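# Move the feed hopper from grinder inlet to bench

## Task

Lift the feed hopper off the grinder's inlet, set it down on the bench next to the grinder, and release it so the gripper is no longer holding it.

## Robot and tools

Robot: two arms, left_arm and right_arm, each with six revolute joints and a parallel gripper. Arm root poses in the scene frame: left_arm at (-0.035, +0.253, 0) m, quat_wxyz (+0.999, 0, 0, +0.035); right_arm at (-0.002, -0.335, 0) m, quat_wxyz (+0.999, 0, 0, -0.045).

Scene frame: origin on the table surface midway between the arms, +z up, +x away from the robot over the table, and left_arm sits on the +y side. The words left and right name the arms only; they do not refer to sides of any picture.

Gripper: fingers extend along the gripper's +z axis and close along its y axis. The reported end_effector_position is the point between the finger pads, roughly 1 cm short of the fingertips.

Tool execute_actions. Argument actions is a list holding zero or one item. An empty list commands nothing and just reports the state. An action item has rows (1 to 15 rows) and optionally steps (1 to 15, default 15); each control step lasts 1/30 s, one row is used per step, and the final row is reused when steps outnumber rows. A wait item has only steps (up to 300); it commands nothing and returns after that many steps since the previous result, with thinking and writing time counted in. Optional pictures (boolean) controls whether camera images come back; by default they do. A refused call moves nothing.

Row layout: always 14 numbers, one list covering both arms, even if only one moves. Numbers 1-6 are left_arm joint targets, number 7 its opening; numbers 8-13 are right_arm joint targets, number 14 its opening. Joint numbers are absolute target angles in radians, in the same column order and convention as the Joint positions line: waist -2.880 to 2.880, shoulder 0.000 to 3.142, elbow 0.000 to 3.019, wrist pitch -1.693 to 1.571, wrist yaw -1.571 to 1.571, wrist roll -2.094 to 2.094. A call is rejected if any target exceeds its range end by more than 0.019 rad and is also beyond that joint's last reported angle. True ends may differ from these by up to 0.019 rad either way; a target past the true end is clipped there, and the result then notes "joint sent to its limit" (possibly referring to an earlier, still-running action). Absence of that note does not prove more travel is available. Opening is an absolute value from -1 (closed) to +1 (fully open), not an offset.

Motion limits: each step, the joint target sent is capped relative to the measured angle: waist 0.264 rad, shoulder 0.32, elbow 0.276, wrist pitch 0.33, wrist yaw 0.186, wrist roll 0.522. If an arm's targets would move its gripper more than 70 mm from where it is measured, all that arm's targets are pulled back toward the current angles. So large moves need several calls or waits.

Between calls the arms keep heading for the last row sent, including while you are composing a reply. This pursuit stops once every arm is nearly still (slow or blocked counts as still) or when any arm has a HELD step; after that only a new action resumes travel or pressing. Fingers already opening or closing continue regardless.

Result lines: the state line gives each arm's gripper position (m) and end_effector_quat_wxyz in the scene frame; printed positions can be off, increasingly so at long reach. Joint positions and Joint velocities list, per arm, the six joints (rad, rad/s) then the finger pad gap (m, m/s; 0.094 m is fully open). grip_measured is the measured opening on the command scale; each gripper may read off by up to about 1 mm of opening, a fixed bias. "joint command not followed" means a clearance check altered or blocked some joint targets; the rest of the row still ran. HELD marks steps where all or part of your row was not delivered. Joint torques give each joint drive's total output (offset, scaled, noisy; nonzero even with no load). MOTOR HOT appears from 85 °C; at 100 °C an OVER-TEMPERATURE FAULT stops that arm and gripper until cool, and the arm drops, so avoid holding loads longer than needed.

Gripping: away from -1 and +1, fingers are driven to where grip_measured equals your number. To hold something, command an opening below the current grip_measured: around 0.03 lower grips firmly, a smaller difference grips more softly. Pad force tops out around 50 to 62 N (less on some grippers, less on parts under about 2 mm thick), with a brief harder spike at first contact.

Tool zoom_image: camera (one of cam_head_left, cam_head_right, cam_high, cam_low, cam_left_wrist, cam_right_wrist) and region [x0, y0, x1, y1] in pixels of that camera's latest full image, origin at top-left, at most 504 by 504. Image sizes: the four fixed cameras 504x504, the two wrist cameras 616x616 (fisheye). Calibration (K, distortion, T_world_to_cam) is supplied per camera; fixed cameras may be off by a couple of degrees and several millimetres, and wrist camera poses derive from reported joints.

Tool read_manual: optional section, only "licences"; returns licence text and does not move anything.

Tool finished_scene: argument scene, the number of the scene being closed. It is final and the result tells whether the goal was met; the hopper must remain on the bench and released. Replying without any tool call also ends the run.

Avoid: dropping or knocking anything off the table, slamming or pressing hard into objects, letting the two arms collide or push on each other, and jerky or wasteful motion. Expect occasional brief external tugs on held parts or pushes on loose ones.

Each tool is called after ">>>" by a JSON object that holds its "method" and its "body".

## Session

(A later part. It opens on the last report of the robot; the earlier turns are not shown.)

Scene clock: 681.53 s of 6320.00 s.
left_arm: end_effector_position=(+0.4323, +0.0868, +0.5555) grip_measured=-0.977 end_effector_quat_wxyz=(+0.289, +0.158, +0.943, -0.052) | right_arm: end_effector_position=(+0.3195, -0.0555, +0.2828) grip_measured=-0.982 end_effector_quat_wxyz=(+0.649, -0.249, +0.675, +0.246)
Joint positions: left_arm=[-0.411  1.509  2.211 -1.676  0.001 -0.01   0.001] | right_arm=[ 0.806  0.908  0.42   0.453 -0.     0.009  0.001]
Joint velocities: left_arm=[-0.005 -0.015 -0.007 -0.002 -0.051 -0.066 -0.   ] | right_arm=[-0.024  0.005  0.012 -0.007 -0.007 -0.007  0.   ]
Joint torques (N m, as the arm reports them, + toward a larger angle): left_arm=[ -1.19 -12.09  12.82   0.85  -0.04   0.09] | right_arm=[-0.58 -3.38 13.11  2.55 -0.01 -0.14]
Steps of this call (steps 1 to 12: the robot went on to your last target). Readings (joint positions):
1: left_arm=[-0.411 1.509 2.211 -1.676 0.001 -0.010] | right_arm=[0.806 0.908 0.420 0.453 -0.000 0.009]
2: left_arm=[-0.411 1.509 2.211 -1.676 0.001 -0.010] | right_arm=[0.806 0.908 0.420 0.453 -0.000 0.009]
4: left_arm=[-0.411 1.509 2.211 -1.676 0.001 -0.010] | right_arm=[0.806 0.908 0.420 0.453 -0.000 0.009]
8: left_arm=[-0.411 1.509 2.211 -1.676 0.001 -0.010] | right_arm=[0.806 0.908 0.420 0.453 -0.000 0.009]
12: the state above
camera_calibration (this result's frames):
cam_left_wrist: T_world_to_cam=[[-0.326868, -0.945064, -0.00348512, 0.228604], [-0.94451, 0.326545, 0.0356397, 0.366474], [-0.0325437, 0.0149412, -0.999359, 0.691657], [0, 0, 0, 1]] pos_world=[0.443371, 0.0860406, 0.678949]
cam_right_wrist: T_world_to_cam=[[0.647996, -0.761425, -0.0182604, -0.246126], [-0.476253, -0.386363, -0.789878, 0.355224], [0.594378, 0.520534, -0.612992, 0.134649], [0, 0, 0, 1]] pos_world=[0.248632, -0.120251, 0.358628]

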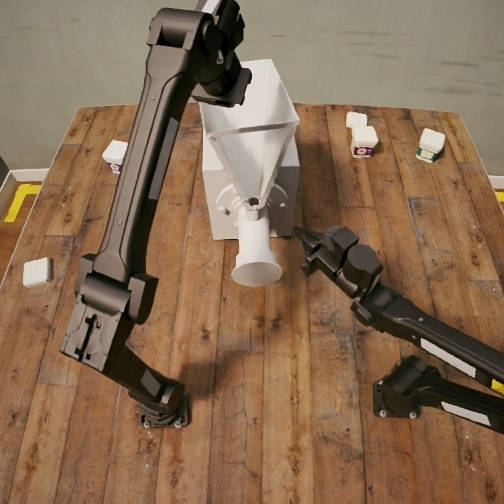

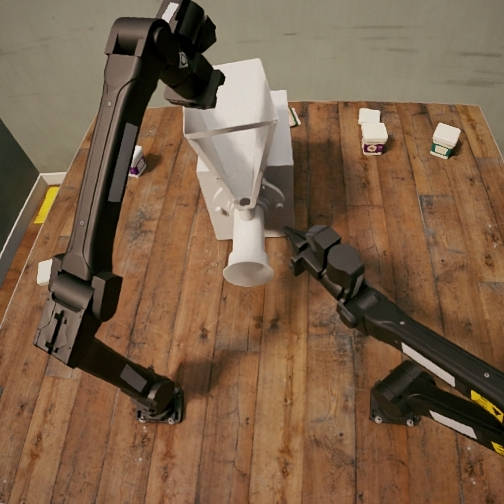

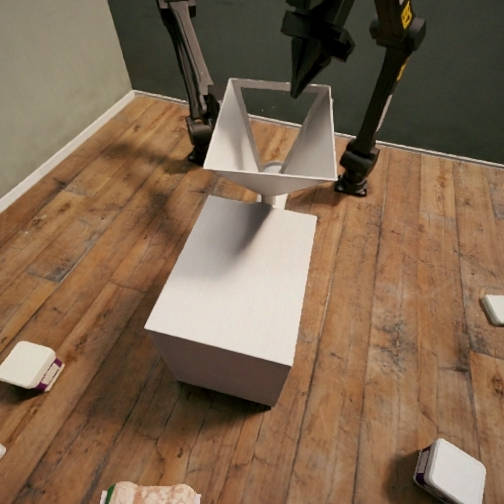

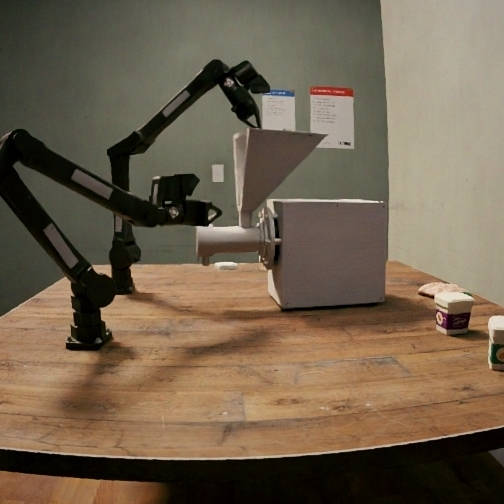

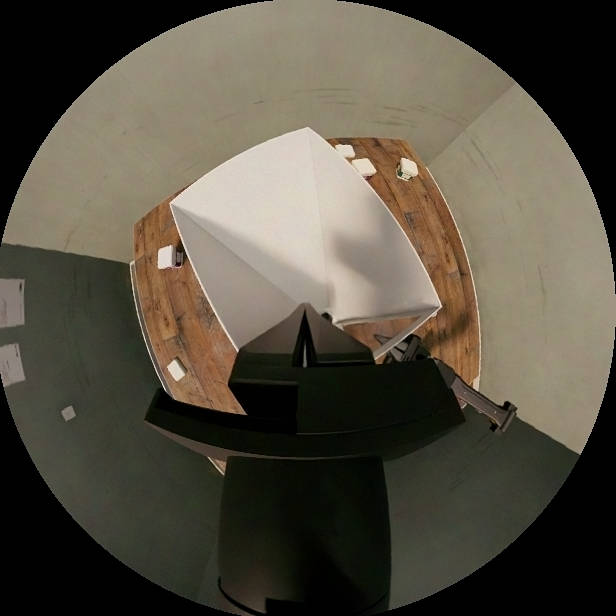

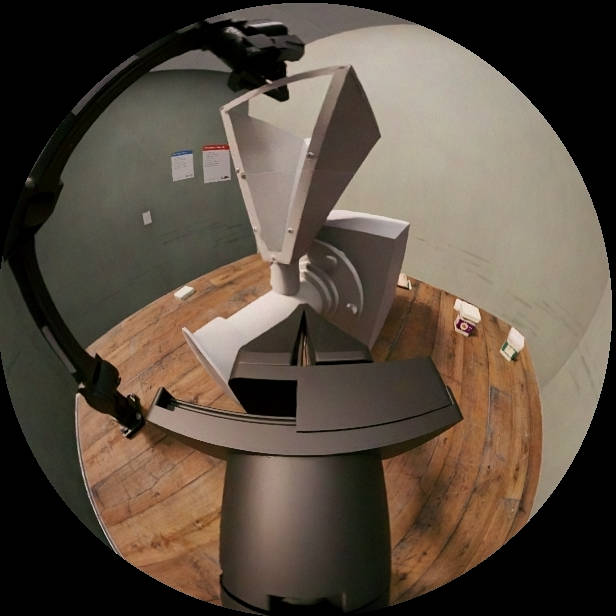

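>>> {"method": "execute_actions", "body": {"actions": [{"rows": [[-0.406, 1.495, 2.2, -1.67, 0.0, 0.0, -1, 0.8, 0.9, 0.43, 0.46, 0.0, 0.0, -1],[-0.406, 1.488, 2.183, -1.66, 0.0, 0.0, -1, 0.8, 0.9, 0.43, 0.46, 0.0, 0.0, -1],[-0.406, 1.481, 2.166, -1.65, 0.0, 0.0, -1, 0.8, 0.9, 0.43, 0.46, 0.0, 0.0, -1],[-0.406, 1.474, 2.149, -1.64, 0.0, 0.0, -1, 0.8, 0.9, 0.43, 0.46, 0.0, 0.0, -1],[-0.406, 1.467, 2.132, -1.63, 0.0, 0.0, -1, 0.8, 0.9, 0.43, 0.46, 0.0, 0.0, -1],[-0.406, 1.46, 2.115, -1.62, 0.0, 0.0, -1, 0.8, 0.9, 0.43, 0.46, 0.0, 0.0, -1],[-0.406, 1.453, 2.098, -1.612, 0.0, 0.0, -1, 0.8, 0.9, 0.43, 0.46, 0.0, 0.0, -1],[-0.406, 1.446, 2.08, -1.604, 0.0, 0.0, -1, 0.8, 0.9, 0.43, 0.46, 0.0, 0.0, -1],[-0.406, 1.439, 2.062, -1.597, 0.0, 0.0, -1, 0.8, 0.9, 0.43, 0.46, 0.0, 0.0, -1],[-0.406, 1.432, 2.045, -1.59, 0.0, 0.0, -1, 0.8, 0.9, 0.43, 0.46, 0.0, 0.0, -1]], "steps": 15}], "pictures": false}}

>>> {"method": "execute_actions", "body": {"actions": [{"steps": 10}]}}

Scene clock: 697.23 s of 6320.00 s.
left_arm: end_effector_position=(+0.4262, +0.0889, +0.5208) grip_measured=-0.977 end_effector_quat_wxyz=(+0.271, +0.158, +0.948, -0.049) | right_arm: end_effector_position=(+0.3195, -0.0555, +0.2828) grip_measured=-0.982 end_effector_quat_wxyz=(+0.649, -0.249, +0.675, +0.246)
Joint positions: left_arm=[-0.411  1.45   2.047 -1.609  0.001 -0.01   0.001] | right_arm=[ 0.806  0.908  0.42   0.453 -0.     0.009  0.001]
Joint velocities: left_arm=[-0.015 -0.005 -0.017  0.037 -0.037 -0.022  0.001] | right_arm=[ 0.005 -0.015  0.007  0.007 -0.022  0.037 -0.   ]
Joint torques (N m, as the arm reports them, + toward a larger angle): left_arm=[ -1.17 -12.61   9.38   1.97  -0.04   0.09] | right_arm=[ 0.27 -4.05 10.    2.26 -0.02 -0.07]
Steps of this call (steps 1 to 15: the robot went on to your last target; steps 16 to 90: nothing new was sent; then 12.20 s passed at rest; steps 91 to 105: all 15 steps of this action). Readings (joint positions):
91: left_arm=[-0.411 1.509 2.209 -1.676 0.001 -0.010] | right_arm=[0.806 0.908 0.420 0.453 -0.000 0.009]
92: left_arm=[-0.411 1.507 2.205 -1.675 0.001 -0.010] | right_arm=[0.806 0.908 0.420 0.453 -0.000 0.009]
94: left_arm=[-0.411 1.498 2.180 -1.667 0.001 -0.010] | right_arm=[0.806 0.908 0.420 0.453 -0.000 0.009]
98: left_arm=[-0.411 1.472 2.112 -1.636 0.001 -0.010] | right_arm=[0.806 0.908 0.420 0.453 -0.000 0.009]
105: the state above

Scene clock: 697.57 s of 6320.00 s.
left_arm: end_effector_position=(+0.4258, +0.0891, +0.5225) grip_measured=-0.977 end_effector_quat_wxyz=(+0.274, +0.158, +0.947, -0.049) | right_arm: end_effector_position=(+0.3195, -0.0555, +0.2828) grip_measured=-0.982 end_effector_quat_wxyz=(+0.649, -0.249, +0.675, +0.246)
Joint positions: left_arm=[-0.411  1.447  2.047 -1.606  0.001 -0.01   0.001] | right_arm=[ 0.806  0.908  0.42   0.453 -0.     0.009  0.001]
Joint velocities: left_arm=[-0.024 -0.015 -0.002  0.002 -0.007 -0.007  0.   ] | right_arm=[-0.015 -0.005 -0.022 -0.012  0.022 -0.022  0.001]
Joint torques (N m, as the arm reports them, + toward a larger angle): left_arm=[ -1.17 -12.4    9.36   1.95  -0.03   0.09] | right_arm=[-0.1  -3.18 10.    2.13  0.   -0.06]
Steps of this call (steps 1 to 10: the robot went on to your last target). Readings (joint positions):
1: left_arm=[-0.411 1.450 2.047 -1.608 0.001 -0.010] | right_arm=[0.806 0.908 0.420 0.453 -0.000 0.009]
2: left_arm=[-0.411 1.450 2.047 -1.607 0.001 -0.010] | right_arm=[0.806 0.908 0.420 0.453 -0.000 0.009]
4: left_arm=[-0.411 1.449 2.047 -1.606 0.001 -0.010] | right_arm=[0.806 0.908 0.420 0.453 -0.000 0.009]
8: left_arm=[-0.411 1.448 2.047 -1.606 0.001 -0.010] | right_arm=[0.806 0.908 0.420 0.453 -0.000 0.009]
10: the state above
camera_calibration (this result's frames):
cam_left_wrist: T_world_to_cam=[[-0.326976, -0.945025, -0.00373215, 0.228714], [-0.942974, 0.326, 0.0672579, 0.343646], [-0.0623437, 0.025511, -0.997729, 0.669268], [0, 0, 0, 1]] pos_world=[0.440558, 0.0870385, 0.645488]
cam_right_wrist: T_world_to_cam=[[0.647996, -0.761425, -0.0182604, -0.246126], [-0.476253, -0.386363, -0.789878, 0.355224], [0.594378, 0.520534, -0.612992, 0.134649], [0, 0, 0, 1]] pos_world=[0.248632, -0.120251, 0.358628]

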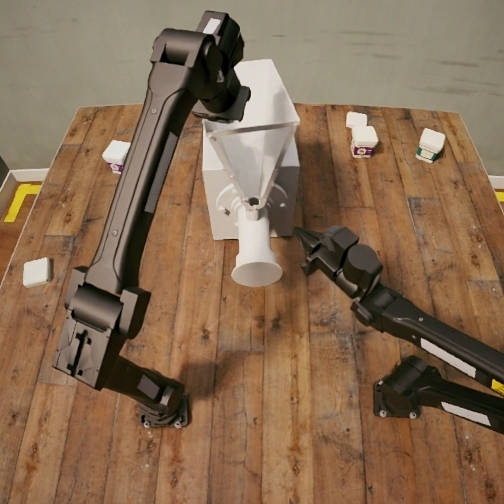

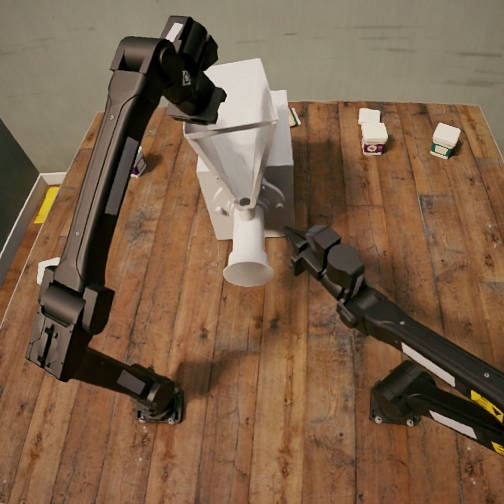

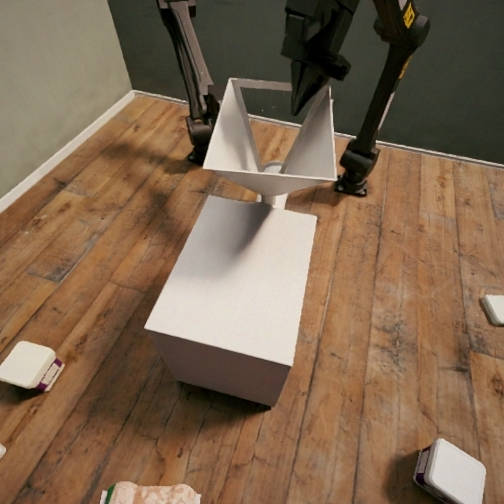

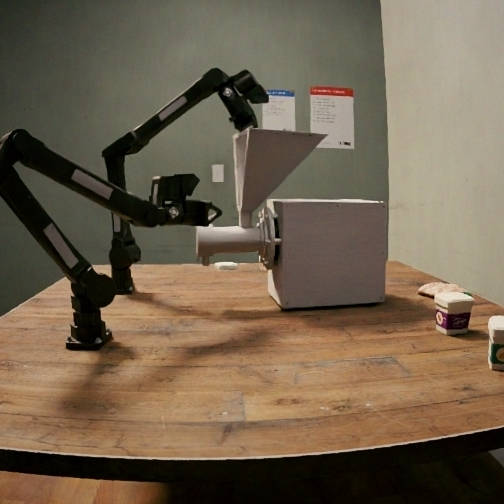

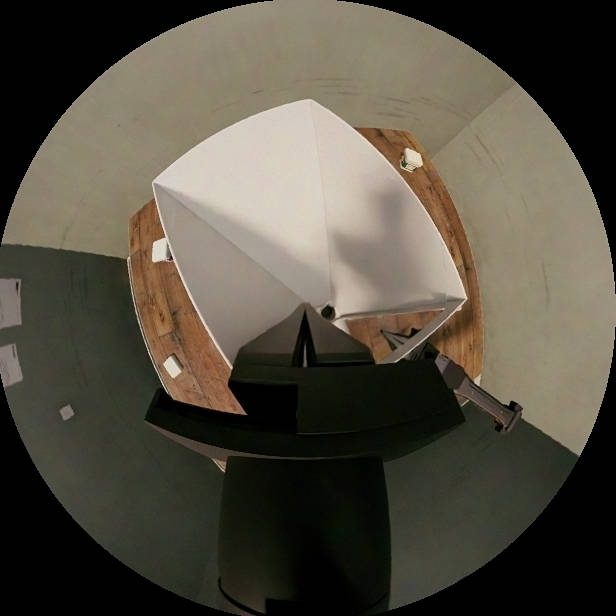

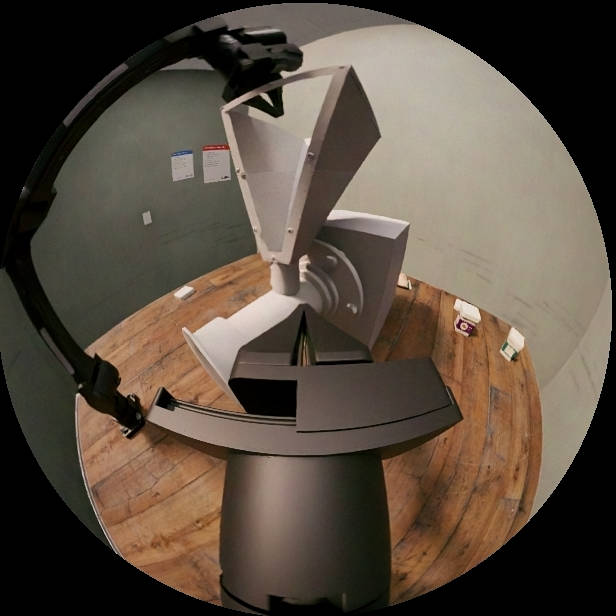

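>>> {"method": "execute_actions", "body": {"actions": [{"rows": [[-0.408, 1.426, 2.043, -1.59, 0.0, 0.0, -1, 0.8, 0.9, 0.43, 0.46, 0.0, 0.0, -1],[-0.41, 1.418, 2.035, -1.59, 0.0, 0.0, -1, 0.8, 0.9, 0.43, 0.46, 0.0, 0.0, -1],[-0.412, 1.41, 2.027, -1.59, 0.0, 0.0, -1, 0.8, 0.9, 0.43, 0.46, 0.0, 0.0, -1],[-0.414, 1.402, 2.019, -1.59, 0.0, 0.0, -1, 0.8, 0.9, 0.43, 0.46, 0.0, 0.0, -1],[-0.416, 1.393, 2.011, -1.59, 0.0, 0.0, -1, 0.8, 0.9, 0.43, 0.46, 0.0, 0.0, -1],[-0.418, 1.385, 2.003, -1.59, 0.0, 0.0, -1, 0.8, 0.9, 0.43, 0.46, 0.0, 0.0, -1],[-0.42, 1.376, 1.995, -1.59, 0.0, 0.0, -1, 0.8, 0.9, 0.43, 0.46, 0.0, 0.0, -1],[-0.422, 1.369, 1.988, -1.59, 0.0, 0.0, -1, 0.8, 0.9, 0.43, 0.46, 0.0, 0.0, -1],[-0.424, 1.362, 1.981, -1.59, 0.0, 0.0, -1, 0.8, 0.9, 0.43, 0.46, 0.0, 0.0, -1],[-0.427, 1.355, 1.974, -1.59, 0.0, 0.0, -1, 0.8, 0.9, 0.43, 0.46, 0.0, 0.0, -1],[-0.43, 1.348, 1.967, -1.59, 0.0, 0.0, -1, 0.8, 0.9, 0.43, 0.46, 0.0, 0.0, -1],[-0.433, 1.341, 1.961, -1.59, 0.0, 0.0, -1, 0.8, 0.9, 0.43, 0.46, 0.0, 0.0, -1],[-0.436, 1.335, 1.955, -1.59, 0.0, 0.0, -1, 0.8, 0.9, 0.43, 0.46, 0.0, 0.0, -1],[-0.439, 1.329, 1.949, -1.59, 0.0, 0.0, -1, 0.8, 0.9, 0.43, 0.46, 0.0, 0.0, -1],[-0.442, 1.323, 1.944, -1.59, 0.0, 0.0, -1, 0.8, 0.9, 0.43, 0.46, 0.0, 0.0, -1]], "steps": 15}], "pictures": false}}

>>> {"method": "execute_actions", "body": {"actions": [{"steps": 10}]}}

Scene clock: 705.80 s of 6320.00 s.
left_arm: end_effector_position=(+0.3898, +0.0988, +0.5302) grip_measured=-0.977 end_effector_quat_wxyz=(+0.285, +0.161, +0.944, -0.051) | right_arm: end_effector_position=(+0.3195, -0.0555, +0.2828) grip_measured=-0.982 end_effector_quat_wxyz=(+0.649, -0.249, +0.675, +0.246)
Joint positions: left_arm=[-0.418  1.346  1.961 -1.598 -0.    -0.01   0.001] | right_arm=[ 0.806  0.908  0.42   0.453 -0.     0.009  0.001]
Joint velocities: left_arm=[-0.083 -0.278 -0.125  0.017  0.051 -0.022 -0.001] | right_arm=[-0.005  0.005  0.007 -0.027 -0.007 -0.022  0.001]
Joint torques (N m, as the arm reports them, + toward a larger angle): left_arm=[-2.6  -9.6   8.79  1.47  0.08  0.09] | right_arm=[-0.17 -3.91 10.    2.04 -0.01 -0.06]
Steps of this call (steps 1 to 15: the robot went on to your last target; steps 16 to 90: nothing new was sent; then 4.73 s passed at rest; steps 91 to 105: all 15 steps of this action). Readings (joint positions):
91: left_arm=[-0.411 1.447 2.047 -1.606 0.001 -0.010] | right_arm=[0.806 0.908 0.420 0.453 -0.000 0.009]
92: left_arm=[-0.411 1.446 2.045 -1.606 0.001 -0.010] | right_arm=[0.806 0.908 0.420 0.453 -0.000 0.009]
94: left_arm=[-0.411 1.438 2.034 -1.604 0.001 -0.010] | right_arm=[0.806 0.908 0.420 0.453 -0.000 0.009]
98: left_arm=[-0.411 1.409 2.000 -1.604 0.001 -0.010] | right_arm=[0.806 0.908 0.420 0.453 -0.000 0.009]
105: the state above

Scene clock: 706.13 s of 6320.00 s.
left_arm: end_effector_position=(+0.3794, +0.0976, +0.5376) grip_measured=-0.977 end_effector_quat_wxyz=(+0.293, +0.166, +0.940, -0.054) | right_arm: end_effector_position=(+0.3195, -0.0555, +0.2828) grip_measured=-0.982 end_effector_quat_wxyz=(+0.649, -0.249, +0.675, +0.246)
Joint positions: left_arm=[-0.428  1.322  1.954 -1.597 -0.001 -0.01   0.001] | right_arm=[ 0.806  0.908  0.42   0.453 -0.     0.009  0.001]
Joint velocities: left_arm=[ 0.005 -0.024 -0.002 -0.002  0.022  0.007  0.001] | right_arm=[-0.015 -0.005 -0.002  0.007  0.022 -0.037  0.   ]
Joint torques (N m, as the arm reports them, + toward a larger angle): left_arm=[-2.94 -9.11  8.5   1.44  0.01  0.09] | right_arm=[ 0.37 -3.33 10.13  2.25 -0.03 -0.06]
Steps of this call (steps 1 to 10: the robot went on to your last target). Readings (joint positions):
1: left_arm=[-0.420 1.339 1.957 -1.597 -0.000 -0.010] | right_arm=[0.806 0.908 0.420 0.453 -0.000 0.009]
2: left_arm=[-0.423 1.333 1.955 -1.597 -0.000 -0.010] | right_arm=[0.806 0.908 0.420 0.453 -0.000 0.009]
4: left_arm=[-0.427 1.325 1.954 -1.597 -0.000 -0.010] | right_arm=[0.806 0.908 0.420 0.453 -0.000 0.009]
8: left_arm=[-0.428 1.322 1.954 -1.597 -0.001 -0.010] | right_arm=[0.806 0.908 0.420 0.453 -0.000 0.009]
10: the state above
camera_calibration (this result's frames):
cam_left_wrist: T_world_to_cam=[[-0.342642, -0.939452, -0.00519522, 0.227874], [-0.939191, 0.342402, 0.0260925, 0.315201], [-0.0227338, 0.0138197, -0.999646, 0.66833], [0, 0, 0, 1]] pos_world=[0.389307, 0.0969149, 0.661053]
cam_right_wrist: T_world_to_cam=[[0.647996, -0.761425, -0.0182604, -0.246126], [-0.476253, -0.386363, -0.789878, 0.355224], [0.594378, 0.520534, -0.612992, 0.134649], [0, 0, 0, 1]] pos_world=[0.248632, -0.120251, 0.358628]

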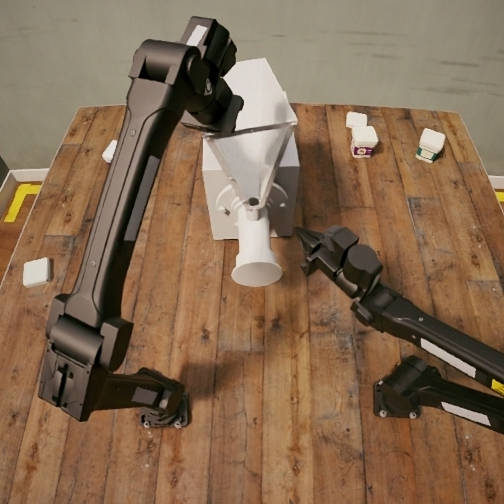

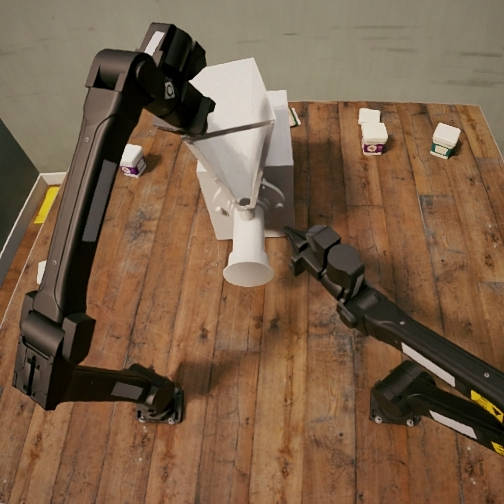

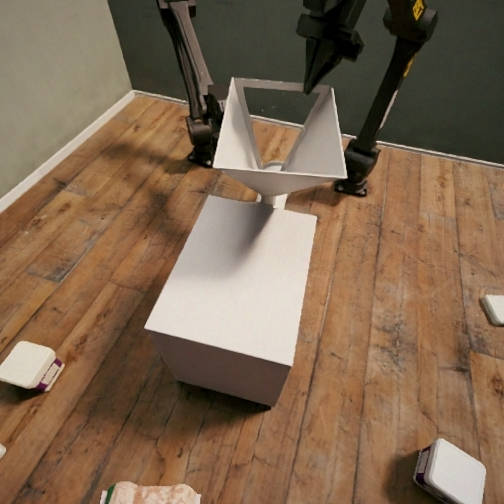

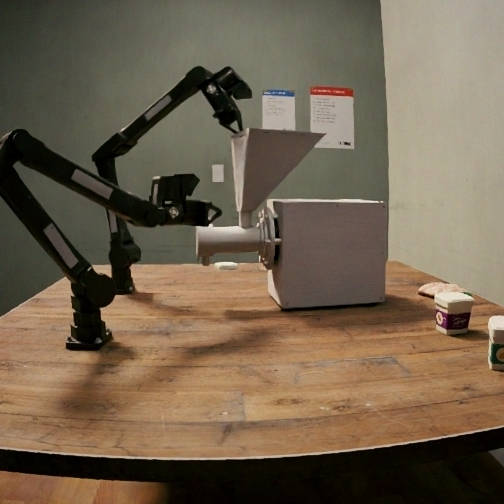

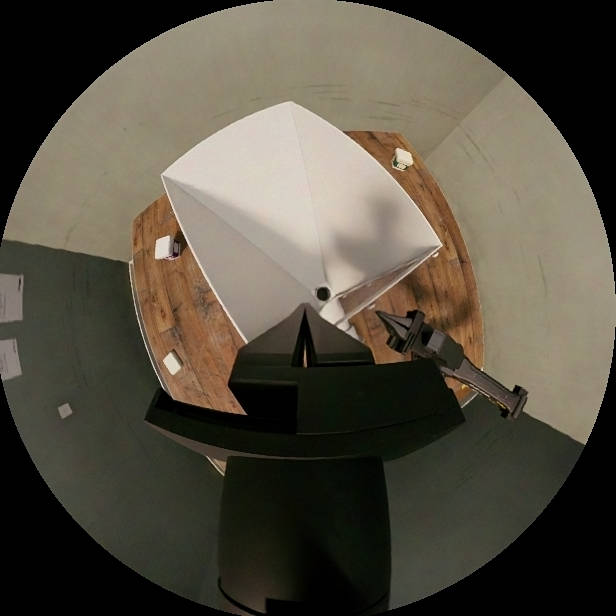

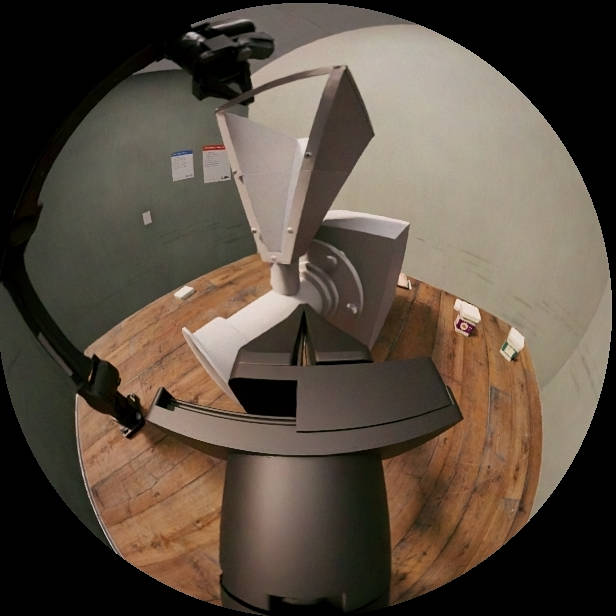

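>>> {"method": "execute_actions", "body": {"actions": []}}

Scene clock: 720.80 s of 6320.00 s.
left_arm: end_effector_position=(+0.3794, +0.0976, +0.5376) grip_measured=-0.977 end_effector_quat_wxyz=(+0.293, +0.166, +0.940, -0.054) | right_arm: end_effector_position=(+0.3195, -0.0555, +0.2828) grip_measured=-0.982 end_effector_quat_wxyz=(+0.649, -0.249, +0.675, +0.246)
Joint positions: left_arm=[-0.428  1.322  1.954 -1.597 -0.001 -0.01   0.001] | right_arm=[ 0.806  0.908  0.42   0.453 -0.     0.009  0.001]
Joint velocities: left_arm=[-0.005  0.015 -0.017 -0.007 -0.139 -0.066  0.   ] | right_arm=[ 0.005  0.005 -0.017  0.002 -0.037  0.037  0.001]
Joint torques (N m, as the arm reports them, + toward a larger angle): left_arm=[-2.78 -9.25  8.52  1.57  0.03  0.09] | right_arm=[ 0.62 -3.7   9.71  2.18  0.01  0.01]
Steps of this call (steps 1 to 30: the robot went on to your last target; steps 31 to 90: nothing new was sent; then 11.67 s passed at rest). Readings (joint positions):
1: left_arm=[-0.428 1.322 1.954 -1.597 -0.001 -0.010] | right_arm=[0.806 0.908 0.420 0.453 -0.000 0.009]
2: left_arm=[-0.428 1.322 1.954 -1.597 -0.001 -0.010] | right_arm=[0.806 0.908 0.420 0.453 -0.000 0.009]
4: left_arm=[-0.428 1.322 1.954 -1.597 -0.001 -0.010] | right_arm=[0.806 0.908 0.420 0.453 -0.000 0.009]
8: left_arm=[-0.428 1.322 1.954 -1.597 -0.001 -0.010] | right_arm=[0.806 0.908 0.420 0.453 -0.000 0.009]
90: the state above
All arms were judged still, so your last target was given up. Only a new action makes them travel on or press farther. Fingers that are still opening or closing keep moving.
camera_calibration (this result's frames):
cam_left_wrist: T_world_to_cam=[[-0.342642, -0.939452, -0.00519522, 0.227874], [-0.939191, 0.342402, 0.0260925, 0.315201], [-0.0227338, 0.0138197, -0.999646, 0.66833], [0, 0, 0, 1]] pos_world=[0.389307, 0.0969149, 0.661053]
cam_right_wrist: T_world_to_cam=[[0.647996, -0.761425, -0.0182604, -0.246126], [-0.476253, -0.386363, -0.789878, 0.355224], [0.594378, 0.520534, -0.612992, 0.134649], [0, 0, 0, 1]] pos_world=[0.248632, -0.120251, 0.358628]

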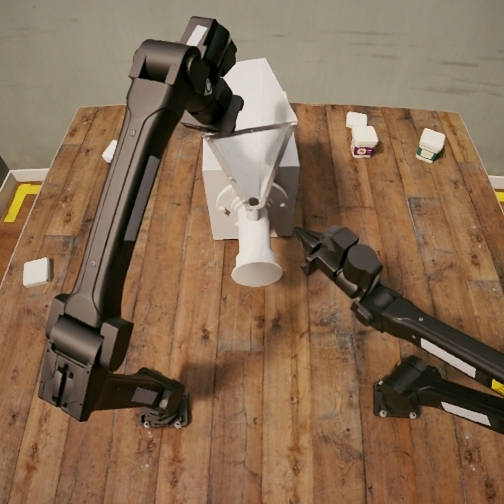

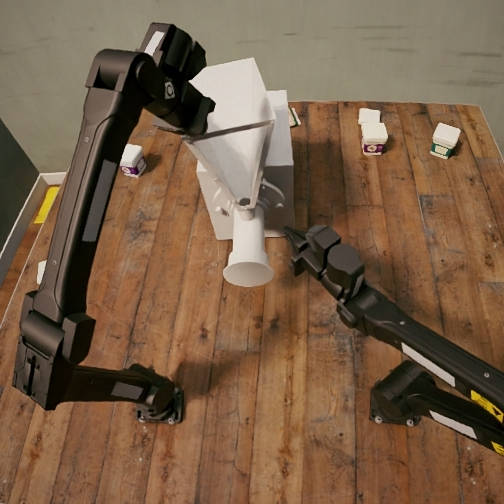

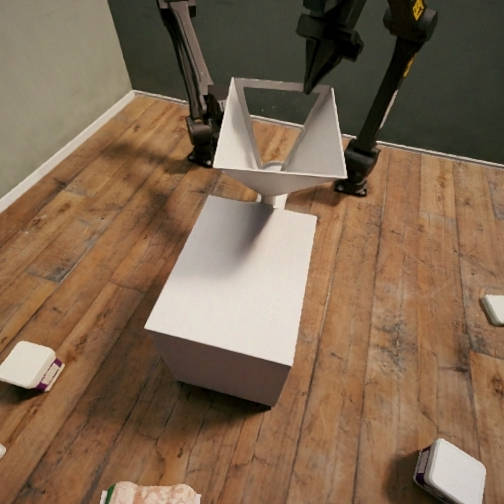

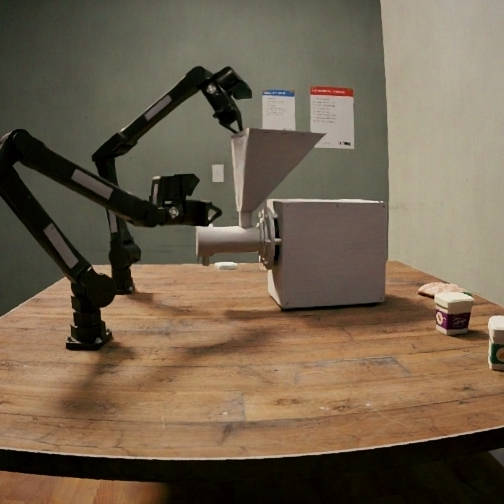

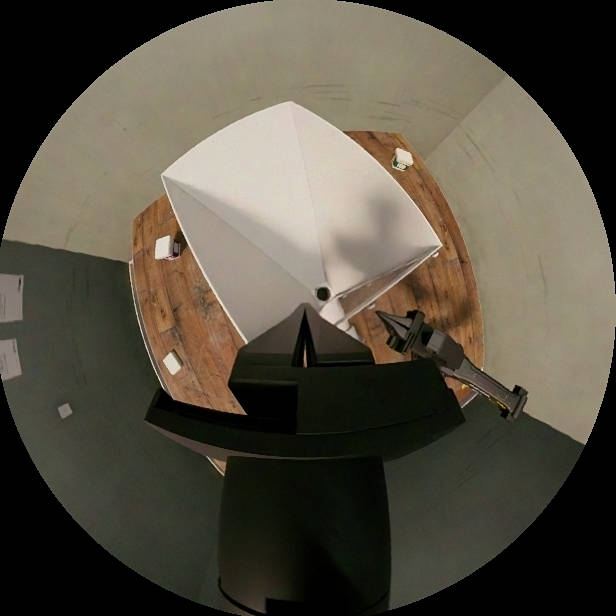

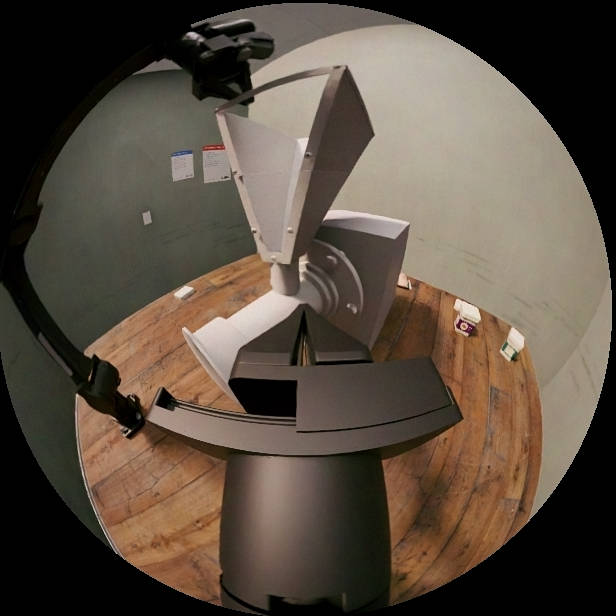

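>>> {"method": "zoom_image", "body": {"camera": "cam_low", "region": [250, 80, 365, 155]}}

>>> {"method": "zoom_image", "body": {"camera": "cam_right_wrist", "region": [230, 200, 370, 330]}}

Region (250, 80, 365, 155) of cam_low's 504x504 image, scaled by 4.383, with more detail than that image has; it fills the top 329 rows of this view, and the rest is white.

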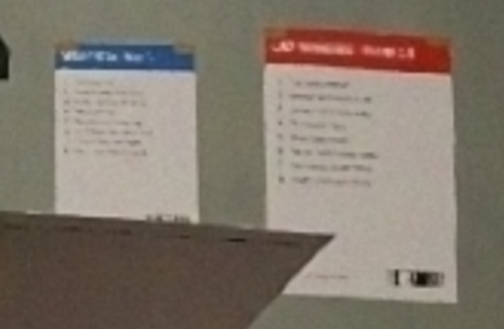

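Region (230, 200, 370, 330) of cam_right_wrist's 616x616 image, scaled by 3.600, with more detail than that image has; it fills the top 468 rows of this view, and the rest is white.

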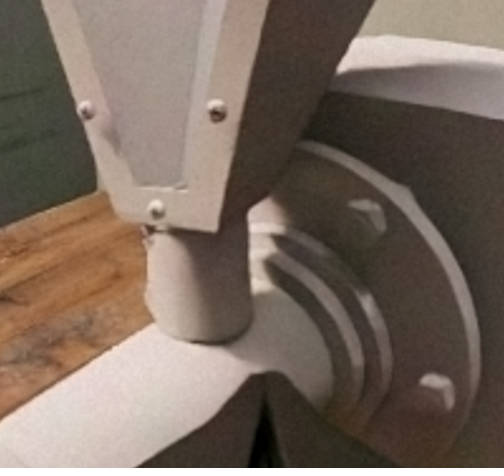

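>>> {"method": "execute_actions", "body": {"actions": [{"rows":[[-0.428,1.322,2.02,-1.6,0,0,-1,0.8,0.9,0.43,0.46,0,0,-1],[-0.428,1.322,2.06,-1.6,0,0,-1,0.8,0.9,0.43,0.46,0,0,-1],[-0.428,1.322,2.09,-1.61,0,0,-1,0.8,0.9,0.43,0.46,0,0,-1],[-0.428,1.322,2.1,-1.62,0,0.05,-1,0.8,0.9,0.43,0.46,0,0,-1],[-0.428,1.322,2.1,-1.62,0,0.1,-1,0.8,0.9,0.43,0.46,0,0,-1],[-0.428,1.322,2.1,-1.62,0,0.2,-0.9,0.8,0.9,0.43,0.46,0,0,-1],[-0.44,1.33,2.105,-1.63,0,0.3,-0.8,0.8,0.9,0.43,0.46,0,0,-1],[-0.46,1.34,2.11,-1.63,0,0.4,-0.7,0.8,0.9,0.43,0.46,0,0,-1],[-0.48,1.355,2.12,-1.64,0,0.5,-0.6,0.8,0.9,0.43,0.46,0,0,-1],[-0.5,1.37,2.13,-1.64,0,0.6,-0.5,0.8,0.9,0.43,0.46,0,0,-1],[-0.52,1.385,2.135,-1.65,0,0.7,-0.4,0.8,0.9,0.43,0.46,0,0,-1],[-0.54,1.395,2.14,-1.65,0,0.8,-0.3,0.8,0.9,0.43,0.46,0,0,-1],[-0.555,1.405,2.145,-1.65,0,0.86,-0.2,0.8,0.9,0.43,0.46,0,0,-1],[-0.565,1.41,2.149,-1.65,0,0.89,-0.15,0.8,0.9,0.43,0.46,0,0,-1],[-0.57,1.411,2.149,-1.65,0,0.89,-0.15,0.8,0.9,0.43,0.46,0,0,-1]],"steps":15}], "pictures": false}}

>>> {"method": "execute_actions", "body": {"actions": [{"steps":20}]}}

Scene clock: 806.23 s of 6320.00 s.
left_arm: end_effector_position=(+0.3627, +0.0505, +0.5827) grip_measured=-0.159 end_effector_quat_wxyz=(+0.331, +0.500, +0.799, +0.030) | right_arm: end_effector_position=(+0.3195, -0.0555, +0.2828) grip_measured=-0.982 end_effector_quat_wxyz=(+0.649, -0.249, +0.675, +0.246)
Joint positions: left_arm=[-0.54   1.367  2.113 -1.639 -0.001  0.648  0.04 ] | right_arm=[ 0.806  0.908  0.42   0.453 -0.     0.009  0.001]
Joint velocities: left_arm=[-0.581  0.288  0.046  0.012 -0.037  1.56   0.014] | right_arm=[-0.024  0.005 -0.002 -0.007  0.022  0.066 -0.   ]
Joint torques (N m, as the arm reports them, + toward a larger angle): left_arm=[-1.39 -7.21 11.96  0.8   0.07 -0.02] | right_arm=[-0.72 -3.92  9.86  2.23 -0.03 -0.09]
Steps of this call (steps 1 to 90: nothing new was sent; then 81.93 s passed at rest; steps 91 to 105: all 15 steps of this action). Readings (joint positions):
91: left_arm=[-0.428 1.322 1.956 -1.597 -0.001 -0.010] | right_arm=[0.806 0.908 0.420 0.453 -0.000 0.009]
92: left_arm=[-0.428 1.324 1.964 -1.597 -0.001 -0.010] | right_arm=[0.806 0.908 0.420 0.453 -0.000 0.009]
94: left_arm=[-0.428 1.333 2.001 -1.603 -0.001 -0.002] | right_arm=[0.806 0.908 0.420 0.453 -0.000 0.009]
98: left_arm=[-0.430 1.332 2.060 -1.613 -0.001 0.144] | right_arm=[0.806 0.908 0.420 0.453 -0.000 0.009]
105: the state above

Scene clock: 806.90 s of 6320.00 s.
left_arm: end_effector_position=(+0.3759, +0.0248, +0.5586) grip_measured=-0.152 end_effector_quat_wxyz=(+0.300, +0.607, +0.733, +0.056) | right_arm: end_effector_position=(+0.3195, -0.0555, +0.2828) grip_measured=-0.982 end_effector_quat_wxyz=(+0.649, -0.249, +0.675, +0.246)
Joint positions: left_arm=[-0.576  1.422  2.114 -1.641 -0.     0.877  0.04 ] | right_arm=[ 0.806  0.908  0.42   0.453 -0.     0.009  0.001]
Joint velocities: left_arm=[ 0.015  0.005  0.002 -0.002  0.066  0.066  0.001] | right_arm=[ 0.005  0.005  0.002 -0.007 -0.066 -0.125 -0.   ]
Joint torques (N m, as the arm reports them, + toward a larger angle): left_arm=[ -1.02 -10.83  12.47   0.86   0.1    0.04] | right_arm=[-0.24 -3.7  10.06  2.02 -0.04 -0.07]
Steps of this call (steps 1 to 20: the robot went on to your last target). Readings (joint positions):
1: left_arm=[-0.557 1.377 2.114 -1.639 -0.001 0.695] | right_arm=[0.806 0.908 0.420 0.453 -0.000 0.009]
2: left_arm=[-0.569 1.387 2.114 -1.640 -0.000 0.733] | right_arm=[0.806 0.908 0.420 0.453 -0.000 0.009]
4: left_arm=[-0.577 1.405 2.114 -1.640 -0.000 0.787] | right_arm=[0.806 0.908 0.420 0.453 -0.000 0.009]
8: left_arm=[-0.576 1.424 2.114 -1.641 -0.000 0.842] | right_arm=[0.806 0.908 0.420 0.453 -0.000 0.009]
20: the state above
camera_calibration (this result's frames):
cam_left_wrist: T_world_to_cam=[[-0.852964, -0.253028, -0.456541, 0.585277], [-0.367045, 0.912631, 0.179951, 0.0211294], [0.371122, 0.321062, -0.871314, 0.462902], [0, 0, 0, 1]] pos_world=[0.335182, -0.0198127, 0.666734]
cam_right_wrist: T_world_to_cam=[[0.647996, -0.761425, -0.0182604, -0.246126], [-0.476253, -0.386363, -0.789878, 0.355224], [0.594378, 0.520534, -0.612992, 0.134649], [0, 0, 0, 1]] pos_world=[0.248632, -0.120251, 0.358628]

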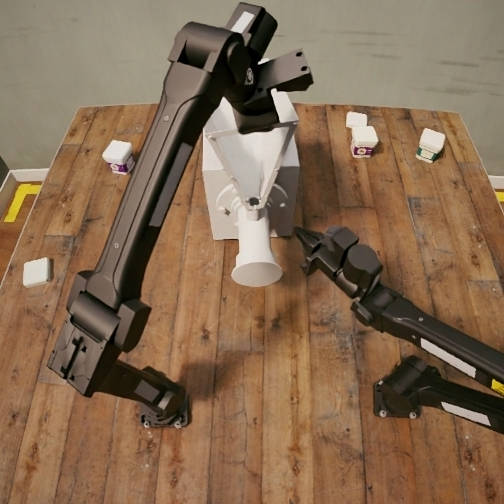

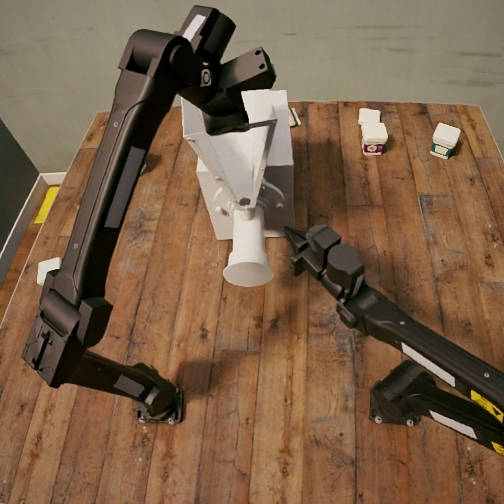

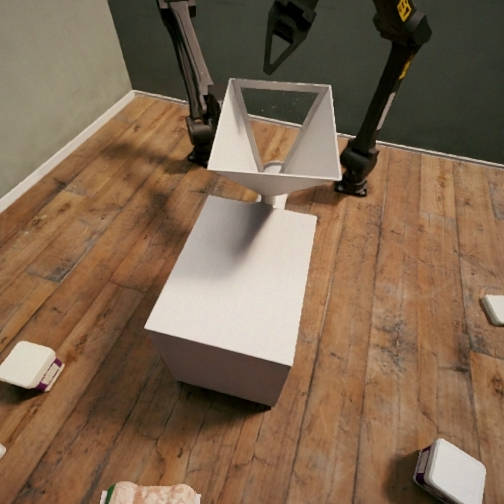

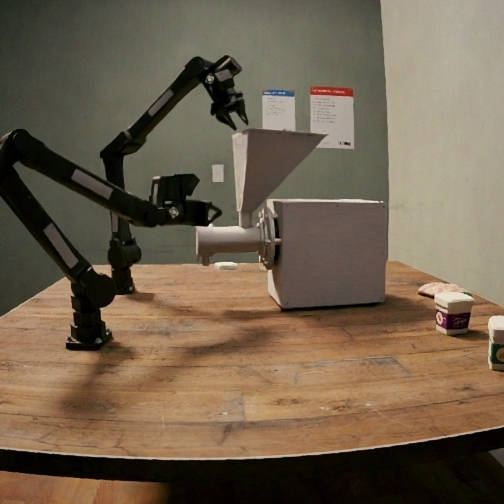

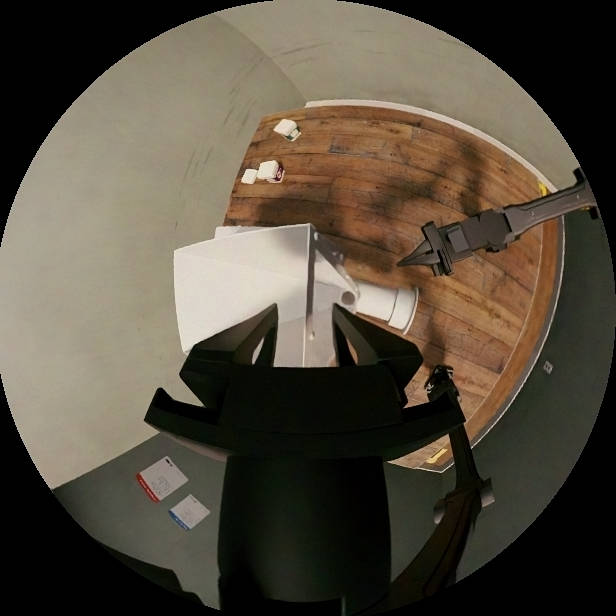

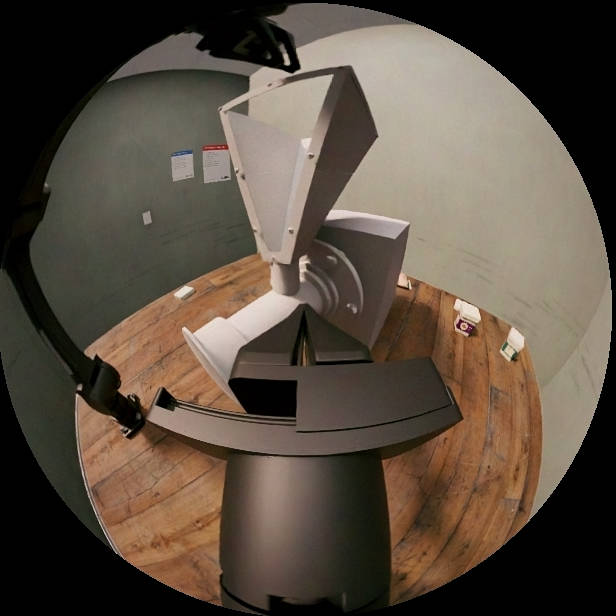

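>>> {"method": "zoom_image", "body": {"camera": "cam_left_wrist", "region": [130, 450, 215, 535]}}

>>> {"method": "execute_actions", "body": {"actions": [{"rows":[[-0.57,1.415,2.11,-1.65,0,0.89,-0.15,0.8,0.9,0.43,0.46,0,0,-1],[-0.57,1.42,2.1,-1.65,0,0.89,-0.15,0.8,0.9,0.43,0.46,0,0,-1],[-0.57,1.423,2.092,-1.65,0,0.89,-0.15,0.8,0.9,0.43,0.46,0,0,-1],[-0.57,1.426,2.085,-1.65,0,0.89,-0.15,0.8,0.9,0.43,0.46,0,0,-1],[-0.57,1.429,2.078,-1.65,0,0.89,-0.15,0.8,0.9,0.43,0.46,0,0,-1],[-0.568,1.432,2.071,-1.65,0,0.89,-0.15,0.8,0.9,0.43,0.46,0,0,-1],[-0.566,1.435,2.064,-1.65,0,0.89,-0.15,0.8,0.9,0.43,0.46,0,0,-1],[-0.564,1.438,2.057,-1.65,0,0.89,-0.15,0.8,0.9,0.43,0.46,0,0,-1],[-0.562,1.44,2.05,-1.65,0,0.89,-0.15,0.8,0.9,0.43,0.46,0,0,-1],[-0.56,1.442,2.044,-1.65,0,0.89,-0.15,0.8,0.9,0.43,0.46,0,0,-1]],"steps":15}], "pictures": false}}

>>> {"method": "execute_actions", "body": {"actions": [{"steps":10}]}}

Region (130, 450, 215, 535) of cam_left_wrist's 616x616 image, scaled by 5.929, with more detail than that image has.

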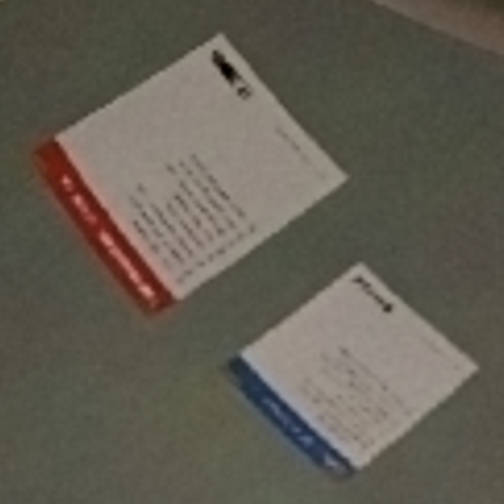

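Scene clock: 816.50 s of 6320.00 s.
left_arm: end_effector_position=(+0.3837, +0.0223, +0.5215) grip_measured=-0.152 end_effector_quat_wxyz=(+0.260, +0.615, +0.743, +0.050) | right_arm: end_effector_position=(+0.3195, -0.0555, +0.2828) grip_measured=-0.982 end_effector_quat_wxyz=(+0.649, -0.249, +0.675, +0.246)
Joint positions: left_arm=[-0.573  1.438  2.045 -1.642 -0.     0.88   0.04 ] | right_arm=[ 0.806  0.908  0.42   0.453 -0.     0.009  0.001]
Joint velocities: left_arm=[ 0.005  0.044 -0.007  0.007  0.037 -0.066 -0.001] | right_arm=[-0.005  0.005 -0.012 -0.012 -0.007 -0.007 -0.001]
Joint torques (N m, as the arm reports them, + toward a larger angle): left_arm=[ -0.54 -10.84   9.19   0.77   0.1    0.06] | right_arm=[-0.22 -3.34  9.93  2.13 -0.02 -0.1 ]
Steps of this call (steps 1 to 15: the robot went on to your last target; steps 16 to 90: nothing new was sent; then 6.10 s passed at rest; steps 91 to 105: all 15 steps of this action). Readings (joint positions):
91: left_arm=[-0.576 1.422 2.114 -1.641 -0.000 0.880] | right_arm=[0.806 0.908 0.420 0.453 -0.000 0.009]
92: left_arm=[-0.576 1.422 2.113 -1.641 -0.000 0.880] | right_arm=[0.806 0.908 0.420 0.453 -0.000 0.009]
94: left_arm=[-0.576 1.422 2.105 -1.641 -0.000 0.880] | right_arm=[0.806 0.908 0.420 0.453 -0.000 0.009]
98: left_arm=[-0.576 1.422 2.074 -1.641 -0.000 0.880] | right_arm=[0.806 0.908 0.420 0.453 -0.000 0.009]
105: the state above

Scene clock: 816.83 s of 6320.00 s.
left_arm: end_effector_position=(+0.3849, +0.0221, +0.5198) grip_measured=-0.152 end_effector_quat_wxyz=(+0.259, +0.615, +0.743, +0.050) | right_arm: end_effector_position=(+0.3195, -0.0555, +0.2828) grip_measured=-0.982 end_effector_quat_wxyz=(+0.649, -0.249, +0.675, +0.246)
Joint positions: left_arm=[-0.572  1.441  2.045 -1.642 -0.     0.88   0.04 ] | right_arm=[ 0.806  0.908  0.42   0.453 -0.     0.009  0.001]
Joint velocities: left_arm=[-0.015  0.005 -0.007 -0.007 -0.037 -0.022  0.   ] | right_arm=[-0.015 -0.005 -0.007  0.007 -0.007 -0.022  0.001]
Joint torques (N m, as the arm reports them, + toward a larger angle): left_arm=[ -0.49 -10.99   9.4    0.76   0.1    0.06] | right_arm=[ 0.   -2.95  9.9   2.12 -0.06 -0.07]
Steps of this call (steps 1 to 10: the robot went on to your last target). Readings (joint positions):
1: left_arm=[-0.573 1.440 2.045 -1.642 -0.000 0.880] | right_arm=[0.806 0.908 0.420 0.453 -0.000 0.009]
2: left_arm=[-0.572 1.441 2.045 -1.642 -0.000 0.880] | right_arm=[0.806 0.908 0.420 0.453 -0.000 0.009]
4: left_arm=[-0.572 1.441 2.045 -1.642 -0.000 0.880] | right_arm=[0.806 0.908 0.420 0.453 -0.000 0.009]
8: left_arm=[-0.572 1.441 2.045 -1.642 -0.000 0.880] | right_arm=[0.806 0.908 0.420 0.453 -0.000 0.009]
10: the state above
camera_calibration (this result's frames):
cam_left_wrist: T_world_to_cam=[[-0.885317, -0.235557, -0.400908, 0.557742], [-0.352205, 0.902627, 0.247421, -0.00665036], [0.303589, 0.360247, -0.882075, 0.457334], [0, 0, 0, 1]] pos_world=[0.352595, -0.0273704, 0.628651]
cam_right_wrist: T_world_to_cam=[[0.647996, -0.761425, -0.0182604, -0.246126], [-0.476253, -0.386363, -0.789878, 0.355224], [0.594378, 0.520534, -0.612992, 0.134649], [0, 0, 0, 1]] pos_world=[0.248632, -0.120251, 0.358628]

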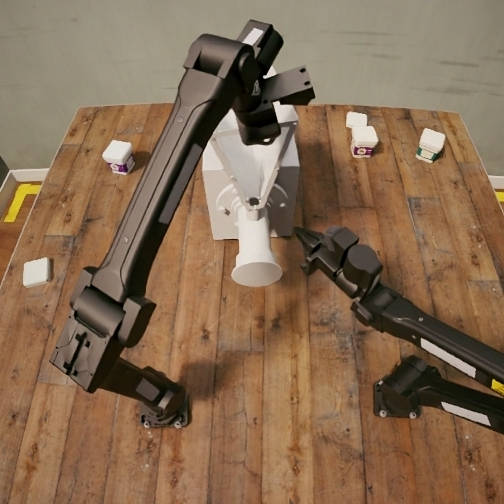

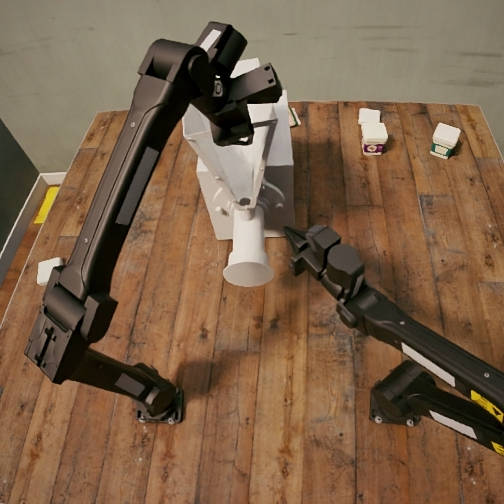

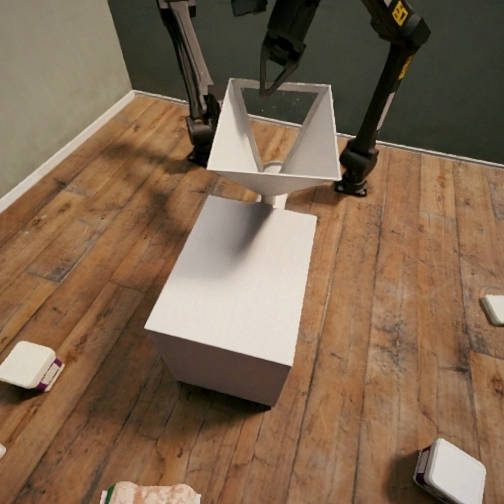

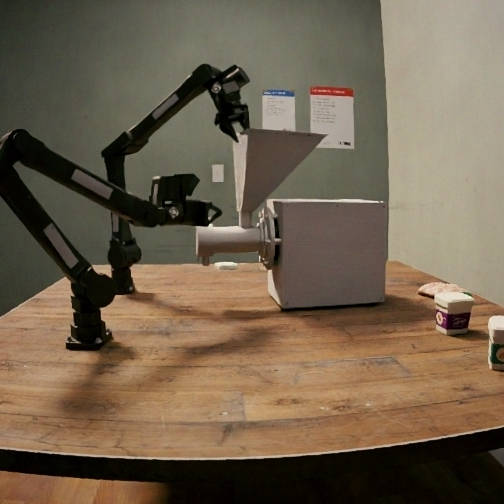

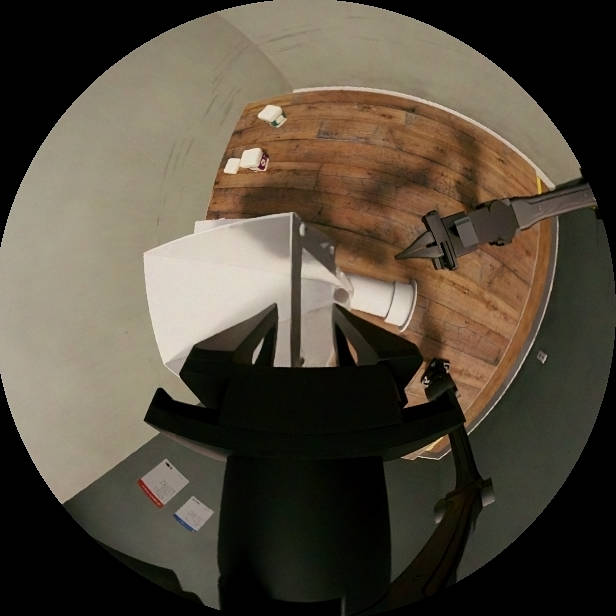

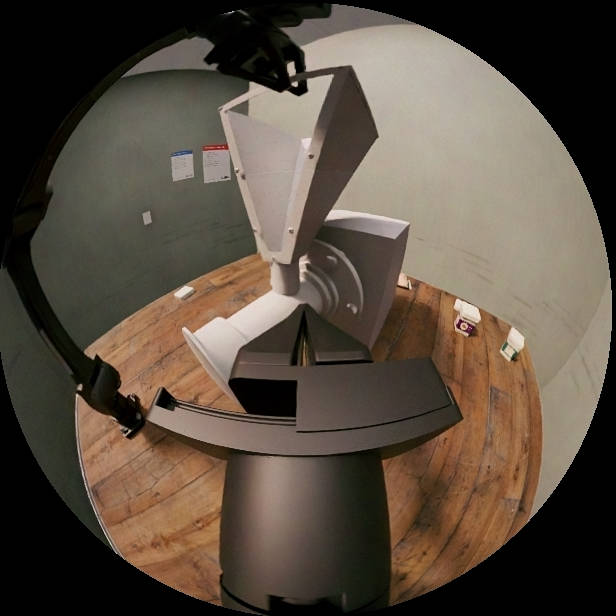

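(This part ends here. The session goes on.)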